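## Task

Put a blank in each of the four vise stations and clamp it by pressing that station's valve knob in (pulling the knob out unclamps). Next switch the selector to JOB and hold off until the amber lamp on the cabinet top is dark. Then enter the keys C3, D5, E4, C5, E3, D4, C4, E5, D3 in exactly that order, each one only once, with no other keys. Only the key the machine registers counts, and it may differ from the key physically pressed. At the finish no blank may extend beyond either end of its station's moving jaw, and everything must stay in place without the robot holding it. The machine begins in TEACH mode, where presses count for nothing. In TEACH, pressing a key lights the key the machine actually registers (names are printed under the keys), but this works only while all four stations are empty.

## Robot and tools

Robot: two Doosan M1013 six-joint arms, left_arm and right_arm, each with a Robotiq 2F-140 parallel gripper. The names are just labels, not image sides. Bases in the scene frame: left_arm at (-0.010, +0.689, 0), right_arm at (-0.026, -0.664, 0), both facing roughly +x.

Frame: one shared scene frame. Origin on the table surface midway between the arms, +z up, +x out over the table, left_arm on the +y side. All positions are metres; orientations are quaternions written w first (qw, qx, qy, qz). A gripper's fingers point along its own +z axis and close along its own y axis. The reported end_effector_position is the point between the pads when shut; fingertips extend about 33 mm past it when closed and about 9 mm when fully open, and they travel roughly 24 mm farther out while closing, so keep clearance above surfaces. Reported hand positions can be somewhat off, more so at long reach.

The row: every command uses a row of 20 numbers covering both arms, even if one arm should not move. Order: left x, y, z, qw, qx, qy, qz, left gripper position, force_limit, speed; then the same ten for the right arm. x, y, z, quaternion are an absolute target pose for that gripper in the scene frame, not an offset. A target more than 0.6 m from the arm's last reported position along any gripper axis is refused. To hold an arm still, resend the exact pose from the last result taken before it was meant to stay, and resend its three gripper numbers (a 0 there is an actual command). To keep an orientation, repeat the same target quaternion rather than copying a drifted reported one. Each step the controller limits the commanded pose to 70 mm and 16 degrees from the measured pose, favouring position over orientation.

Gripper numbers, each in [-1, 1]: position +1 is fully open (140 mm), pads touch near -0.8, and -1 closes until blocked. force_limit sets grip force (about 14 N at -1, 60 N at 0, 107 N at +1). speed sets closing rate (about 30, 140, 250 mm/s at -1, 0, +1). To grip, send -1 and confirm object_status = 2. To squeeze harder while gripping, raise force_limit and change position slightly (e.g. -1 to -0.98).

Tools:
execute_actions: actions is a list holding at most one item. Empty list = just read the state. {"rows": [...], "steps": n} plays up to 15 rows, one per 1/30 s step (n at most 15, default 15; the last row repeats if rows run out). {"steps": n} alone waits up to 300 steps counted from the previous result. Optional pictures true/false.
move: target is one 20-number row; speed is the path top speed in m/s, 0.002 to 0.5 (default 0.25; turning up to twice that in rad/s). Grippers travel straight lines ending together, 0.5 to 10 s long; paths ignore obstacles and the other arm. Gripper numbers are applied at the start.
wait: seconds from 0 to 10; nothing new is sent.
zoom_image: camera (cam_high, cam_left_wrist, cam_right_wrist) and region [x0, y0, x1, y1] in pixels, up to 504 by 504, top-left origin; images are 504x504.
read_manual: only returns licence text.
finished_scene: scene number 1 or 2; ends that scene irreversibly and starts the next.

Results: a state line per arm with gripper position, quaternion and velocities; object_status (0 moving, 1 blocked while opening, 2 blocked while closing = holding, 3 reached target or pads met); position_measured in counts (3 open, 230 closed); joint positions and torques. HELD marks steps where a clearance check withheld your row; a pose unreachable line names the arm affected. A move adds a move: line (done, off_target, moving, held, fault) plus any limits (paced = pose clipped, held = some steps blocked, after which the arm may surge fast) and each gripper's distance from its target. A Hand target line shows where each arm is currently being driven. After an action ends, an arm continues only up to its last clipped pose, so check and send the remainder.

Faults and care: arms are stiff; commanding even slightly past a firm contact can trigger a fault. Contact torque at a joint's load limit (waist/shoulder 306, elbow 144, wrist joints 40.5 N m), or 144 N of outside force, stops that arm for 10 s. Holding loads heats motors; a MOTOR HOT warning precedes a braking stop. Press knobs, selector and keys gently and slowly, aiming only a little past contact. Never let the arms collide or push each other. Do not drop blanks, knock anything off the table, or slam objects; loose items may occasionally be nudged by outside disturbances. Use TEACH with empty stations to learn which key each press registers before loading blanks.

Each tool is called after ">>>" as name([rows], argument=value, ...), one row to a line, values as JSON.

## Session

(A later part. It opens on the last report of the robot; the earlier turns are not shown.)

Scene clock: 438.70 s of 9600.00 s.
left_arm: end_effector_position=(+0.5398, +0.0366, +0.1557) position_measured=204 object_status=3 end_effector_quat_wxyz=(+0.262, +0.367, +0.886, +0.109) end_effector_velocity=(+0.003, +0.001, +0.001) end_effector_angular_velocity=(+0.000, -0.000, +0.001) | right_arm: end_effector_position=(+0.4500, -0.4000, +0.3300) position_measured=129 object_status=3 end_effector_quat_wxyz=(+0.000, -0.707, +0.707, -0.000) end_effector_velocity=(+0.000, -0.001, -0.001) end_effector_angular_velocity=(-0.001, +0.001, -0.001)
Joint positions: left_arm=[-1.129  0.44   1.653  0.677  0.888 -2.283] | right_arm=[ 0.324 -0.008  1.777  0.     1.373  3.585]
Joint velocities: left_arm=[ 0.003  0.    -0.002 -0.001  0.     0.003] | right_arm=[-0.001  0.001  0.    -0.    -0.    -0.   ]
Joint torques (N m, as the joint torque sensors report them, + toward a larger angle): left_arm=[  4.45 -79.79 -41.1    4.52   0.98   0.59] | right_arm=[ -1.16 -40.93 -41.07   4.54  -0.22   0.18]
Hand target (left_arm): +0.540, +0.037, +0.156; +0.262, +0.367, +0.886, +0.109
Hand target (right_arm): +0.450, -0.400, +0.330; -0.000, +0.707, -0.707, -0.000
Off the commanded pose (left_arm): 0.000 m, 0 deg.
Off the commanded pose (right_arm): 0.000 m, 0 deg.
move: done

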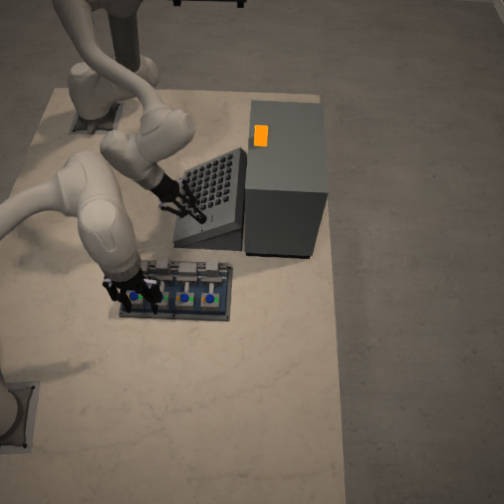

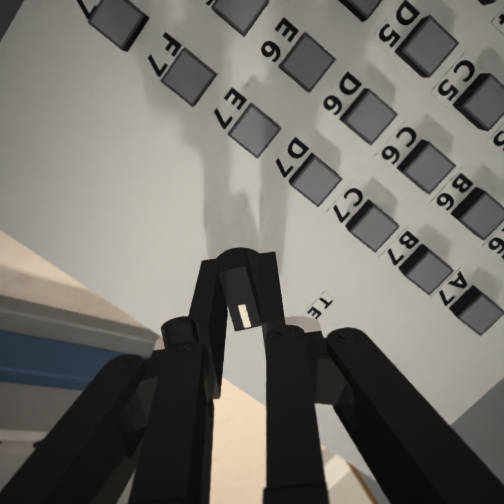

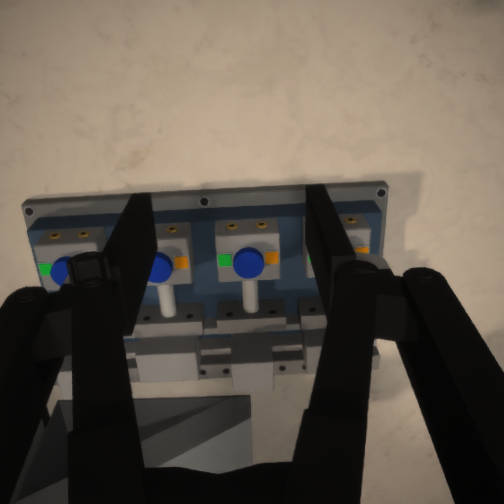

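>>> move(target=[0.540,0.0365,0.1558,0.1937,0.7014,0.654,0.2077,-0.59,-0.7,-0.5,0.45,-0.4,0.33,0,-0.7071,0.7071,0,0,0,0], speed=0.2)

>>> move(target=[0.512,0.0365,0.199,0.1937,0.7014,0.654,0.2077,-0.5,-0.7,-0.5,0.45,-0.4,0.33,0,-0.7071,0.7071,0,0,0,0], speed=0.08)

>>> move(target=[0.585,0.231,0.217,0.183,0.683,0.683,0.183,-1,0,0,0.55,-0.08,0.36,0,-0.7071,0.7071,0,1,0,0], speed=0.2)

Scene clock: 451.03 s of 9600.00 s.
left_arm: end_effector_position=(+0.5400, +0.0365, +0.1559) position_measured=204 object_status=3 end_effector_quat_wxyz=(+0.194, +0.701, +0.654, +0.208) end_effector_velocity=(-0.001, +0.001, -0.001) end_effector_angular_velocity=(+0.004, +0.001, -0.002) | right_arm: end_effector_position=(+0.4500, -0.4000, +0.3300) position_measured=129 object_status=3 end_effector_quat_wxyz=(+0.000, -0.707, +0.707, -0.000) end_effector_velocity=(+0.001, -0.000, +0.001) end_effector_angular_velocity=(+0.000, -0.001, -0.001)
Joint positions: left_arm=[-1.129  0.44   1.653  0.677  0.888 -1.428] | right_arm=[ 0.324 -0.008  1.777 -0.     1.373  3.585]
Joint velocities: left_arm=[-0.001 -0.     0.001 -0.001  0.003  0.003] | right_arm=[-0.001  0.    -0.001 -0.    -0.    -0.   ]
Joint torques (N m, as the joint torque sensors report them, + toward a larger angle): left_arm=[  0.76 -79.11 -39.44   3.58   0.5    0.01] | right_arm=[ -2.68 -42.03 -41.37   4.64  -0.21   0.14]
Hand target (left_arm): +0.540, +0.036, +0.156; +0.194, +0.701, +0.654, +0.208
Hand target (right_arm): +0.450, -0.400, +0.330; -0.000, +0.707, -0.707, -0.000
Off the commanded pose (left_arm): 0.000 m, 0 deg.
Off the commanded pose (right_arm): 0.000 m, 0 deg.
After step 90, 6.87 s passed at rest.
move: done

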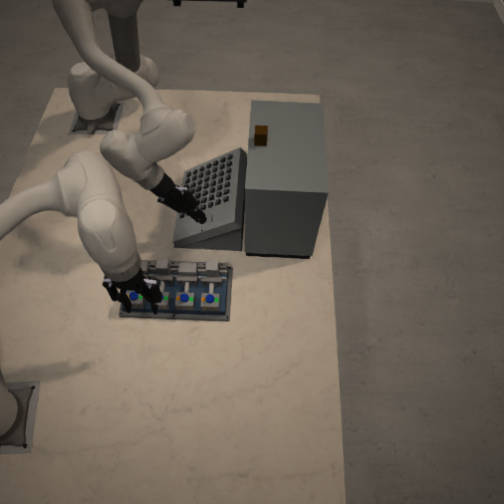

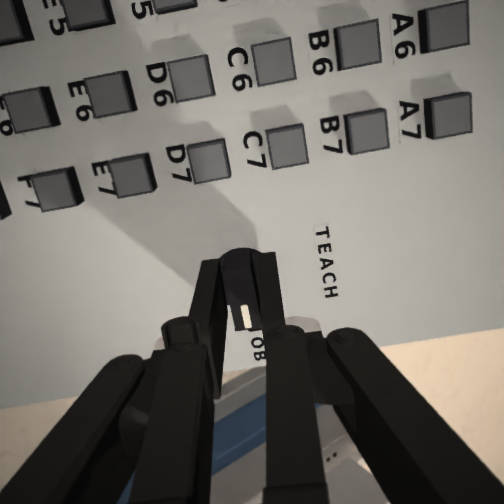

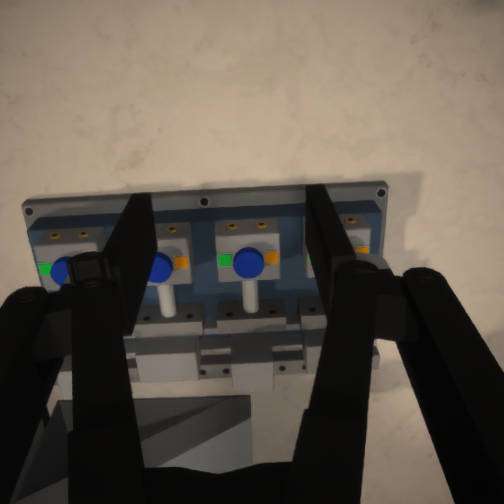

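Scene clock: 452.00 s of 9600.00 s.
left_arm: end_effector_position=(+0.5120, +0.0365, +0.1990) position_measured=192 object_status=3 end_effector_quat_wxyz=(+0.194, +0.701, +0.654, +0.208) end_effector_velocity=(-0.001, +0.001, -0.000) end_effector_angular_velocity=(+0.001, +0.000, -0.001) | right_arm: end_effector_position=(+0.4500, -0.4000, +0.3300) position_measured=129 object_status=3 end_effector_quat_wxyz=(+0.000, -0.707, +0.707, -0.000) end_effector_velocity=(+0.000, +0.000, +0.000) end_effector_angular_velocity=(+0.000, -0.001, +0.000)
Joint positions: left_arm=[-1.163  0.388  1.643  0.65   0.954 -1.41 ] | right_arm=[ 0.324 -0.008  1.777 -0.     1.373  3.585]
Joint velocities: left_arm=[-0.    -0.001  0.001  0.     0.001  0.   ] | right_arm=[ 0. -0. -0. -0. -0.  0.]
Joint torques (N m, as the joint torque sensors report them, + toward a larger angle): left_arm=[  1.69 -76.13 -40.69   3.94   0.46   0.17] | right_arm=[ -1.66 -41.57 -41.14   4.65   0.     0.05]
Hand target (left_arm): +0.512, +0.037, +0.199; +0.194, +0.701, +0.654, +0.208
Hand target (right_arm): +0.450, -0.400, +0.330; -0.000, +0.707, -0.707, -0.000
Off the commanded pose (left_arm): 0.000 m, 0 deg.
Off the commanded pose (right_arm): 0.000 m, 0 deg.
move: done

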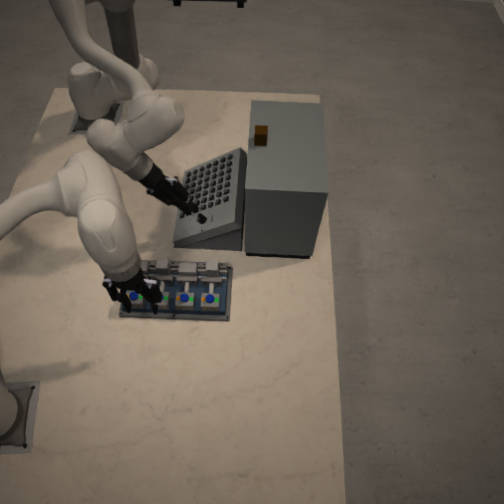

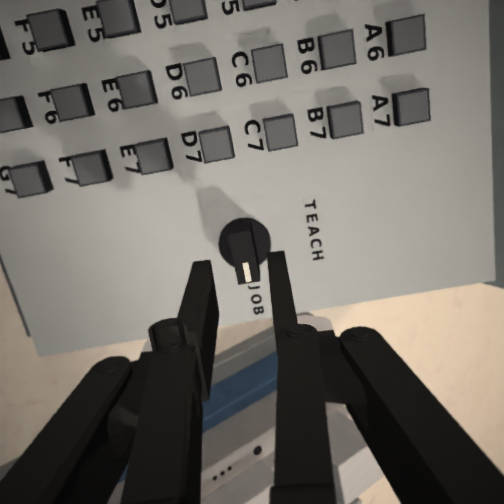

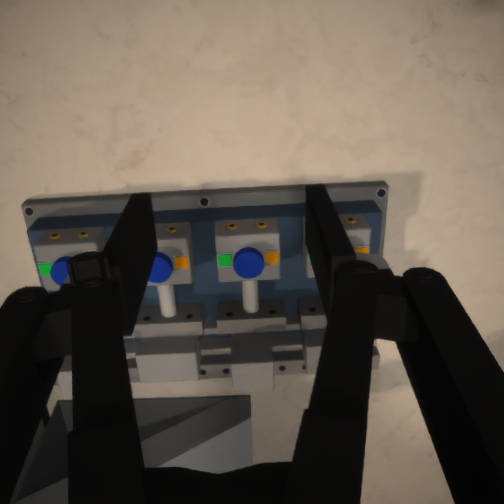

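Scene clock: 454.07 s of 9600.00 s.
left_arm: end_effector_position=(+0.5854, +0.2311, +0.2171) position_measured=233 object_status=3 end_effector_quat_wxyz=(+0.183, +0.683, +0.683, +0.183) end_effector_velocity=(-0.000, +0.000, +0.000) end_effector_angular_velocity=(-0.000, +0.001, +0.001) | right_arm: end_effector_position=(+0.5507, -0.0803, +0.3602) position_measured=3 object_status=3 end_effector_quat_wxyz=(+0.000, -0.707, +0.707, -0.000) end_effector_velocity=(+0.001, +0.000, +0.000) end_effector_angular_velocity=(+0.000, +0.000, -0.001)
Joint positions: left_arm=[-0.9    0.209  1.833  0.55   0.824 -1.196] | right_arm=[ 0.631  0.435  1.176 -0.     1.531  3.892]
Joint velocities: left_arm=[ 0.    -0.    -0.    -0.001  0.001 -0.   ] | right_arm=[-0.001  0.001 -0.001  0.     0.001  0.   ]
Joint torques (N m, as the joint torque sensors report them, + toward a larger angle): left_arm=[  1.6  -57.95 -40.87   3.76   0.22   0.15] | right_arm=[ -2.28 -88.72 -41.11   4.63  -0.23   0.25]
Hand target (left_arm): +0.585, +0.231, +0.217; +0.183, +0.683, +0.683, +0.183
Hand target (right_arm): +0.551, -0.080, +0.360; -0.000, +0.707, -0.707, +0.000
Off the commanded pose (left_arm): 0.000 m, 0 deg.
Off the commanded pose (right_arm): 0.001 m, 0 deg.
move: done

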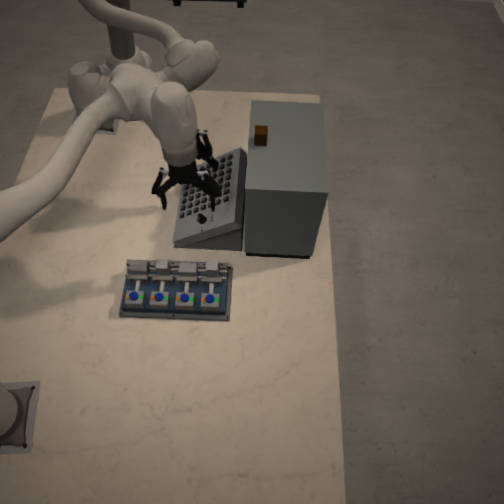

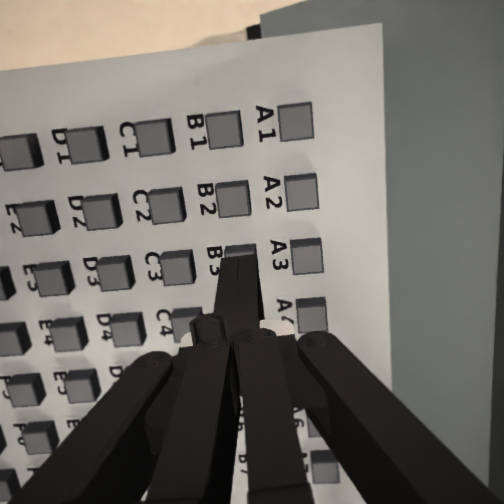

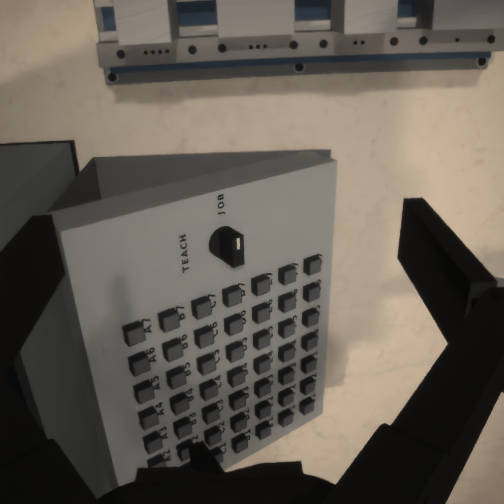

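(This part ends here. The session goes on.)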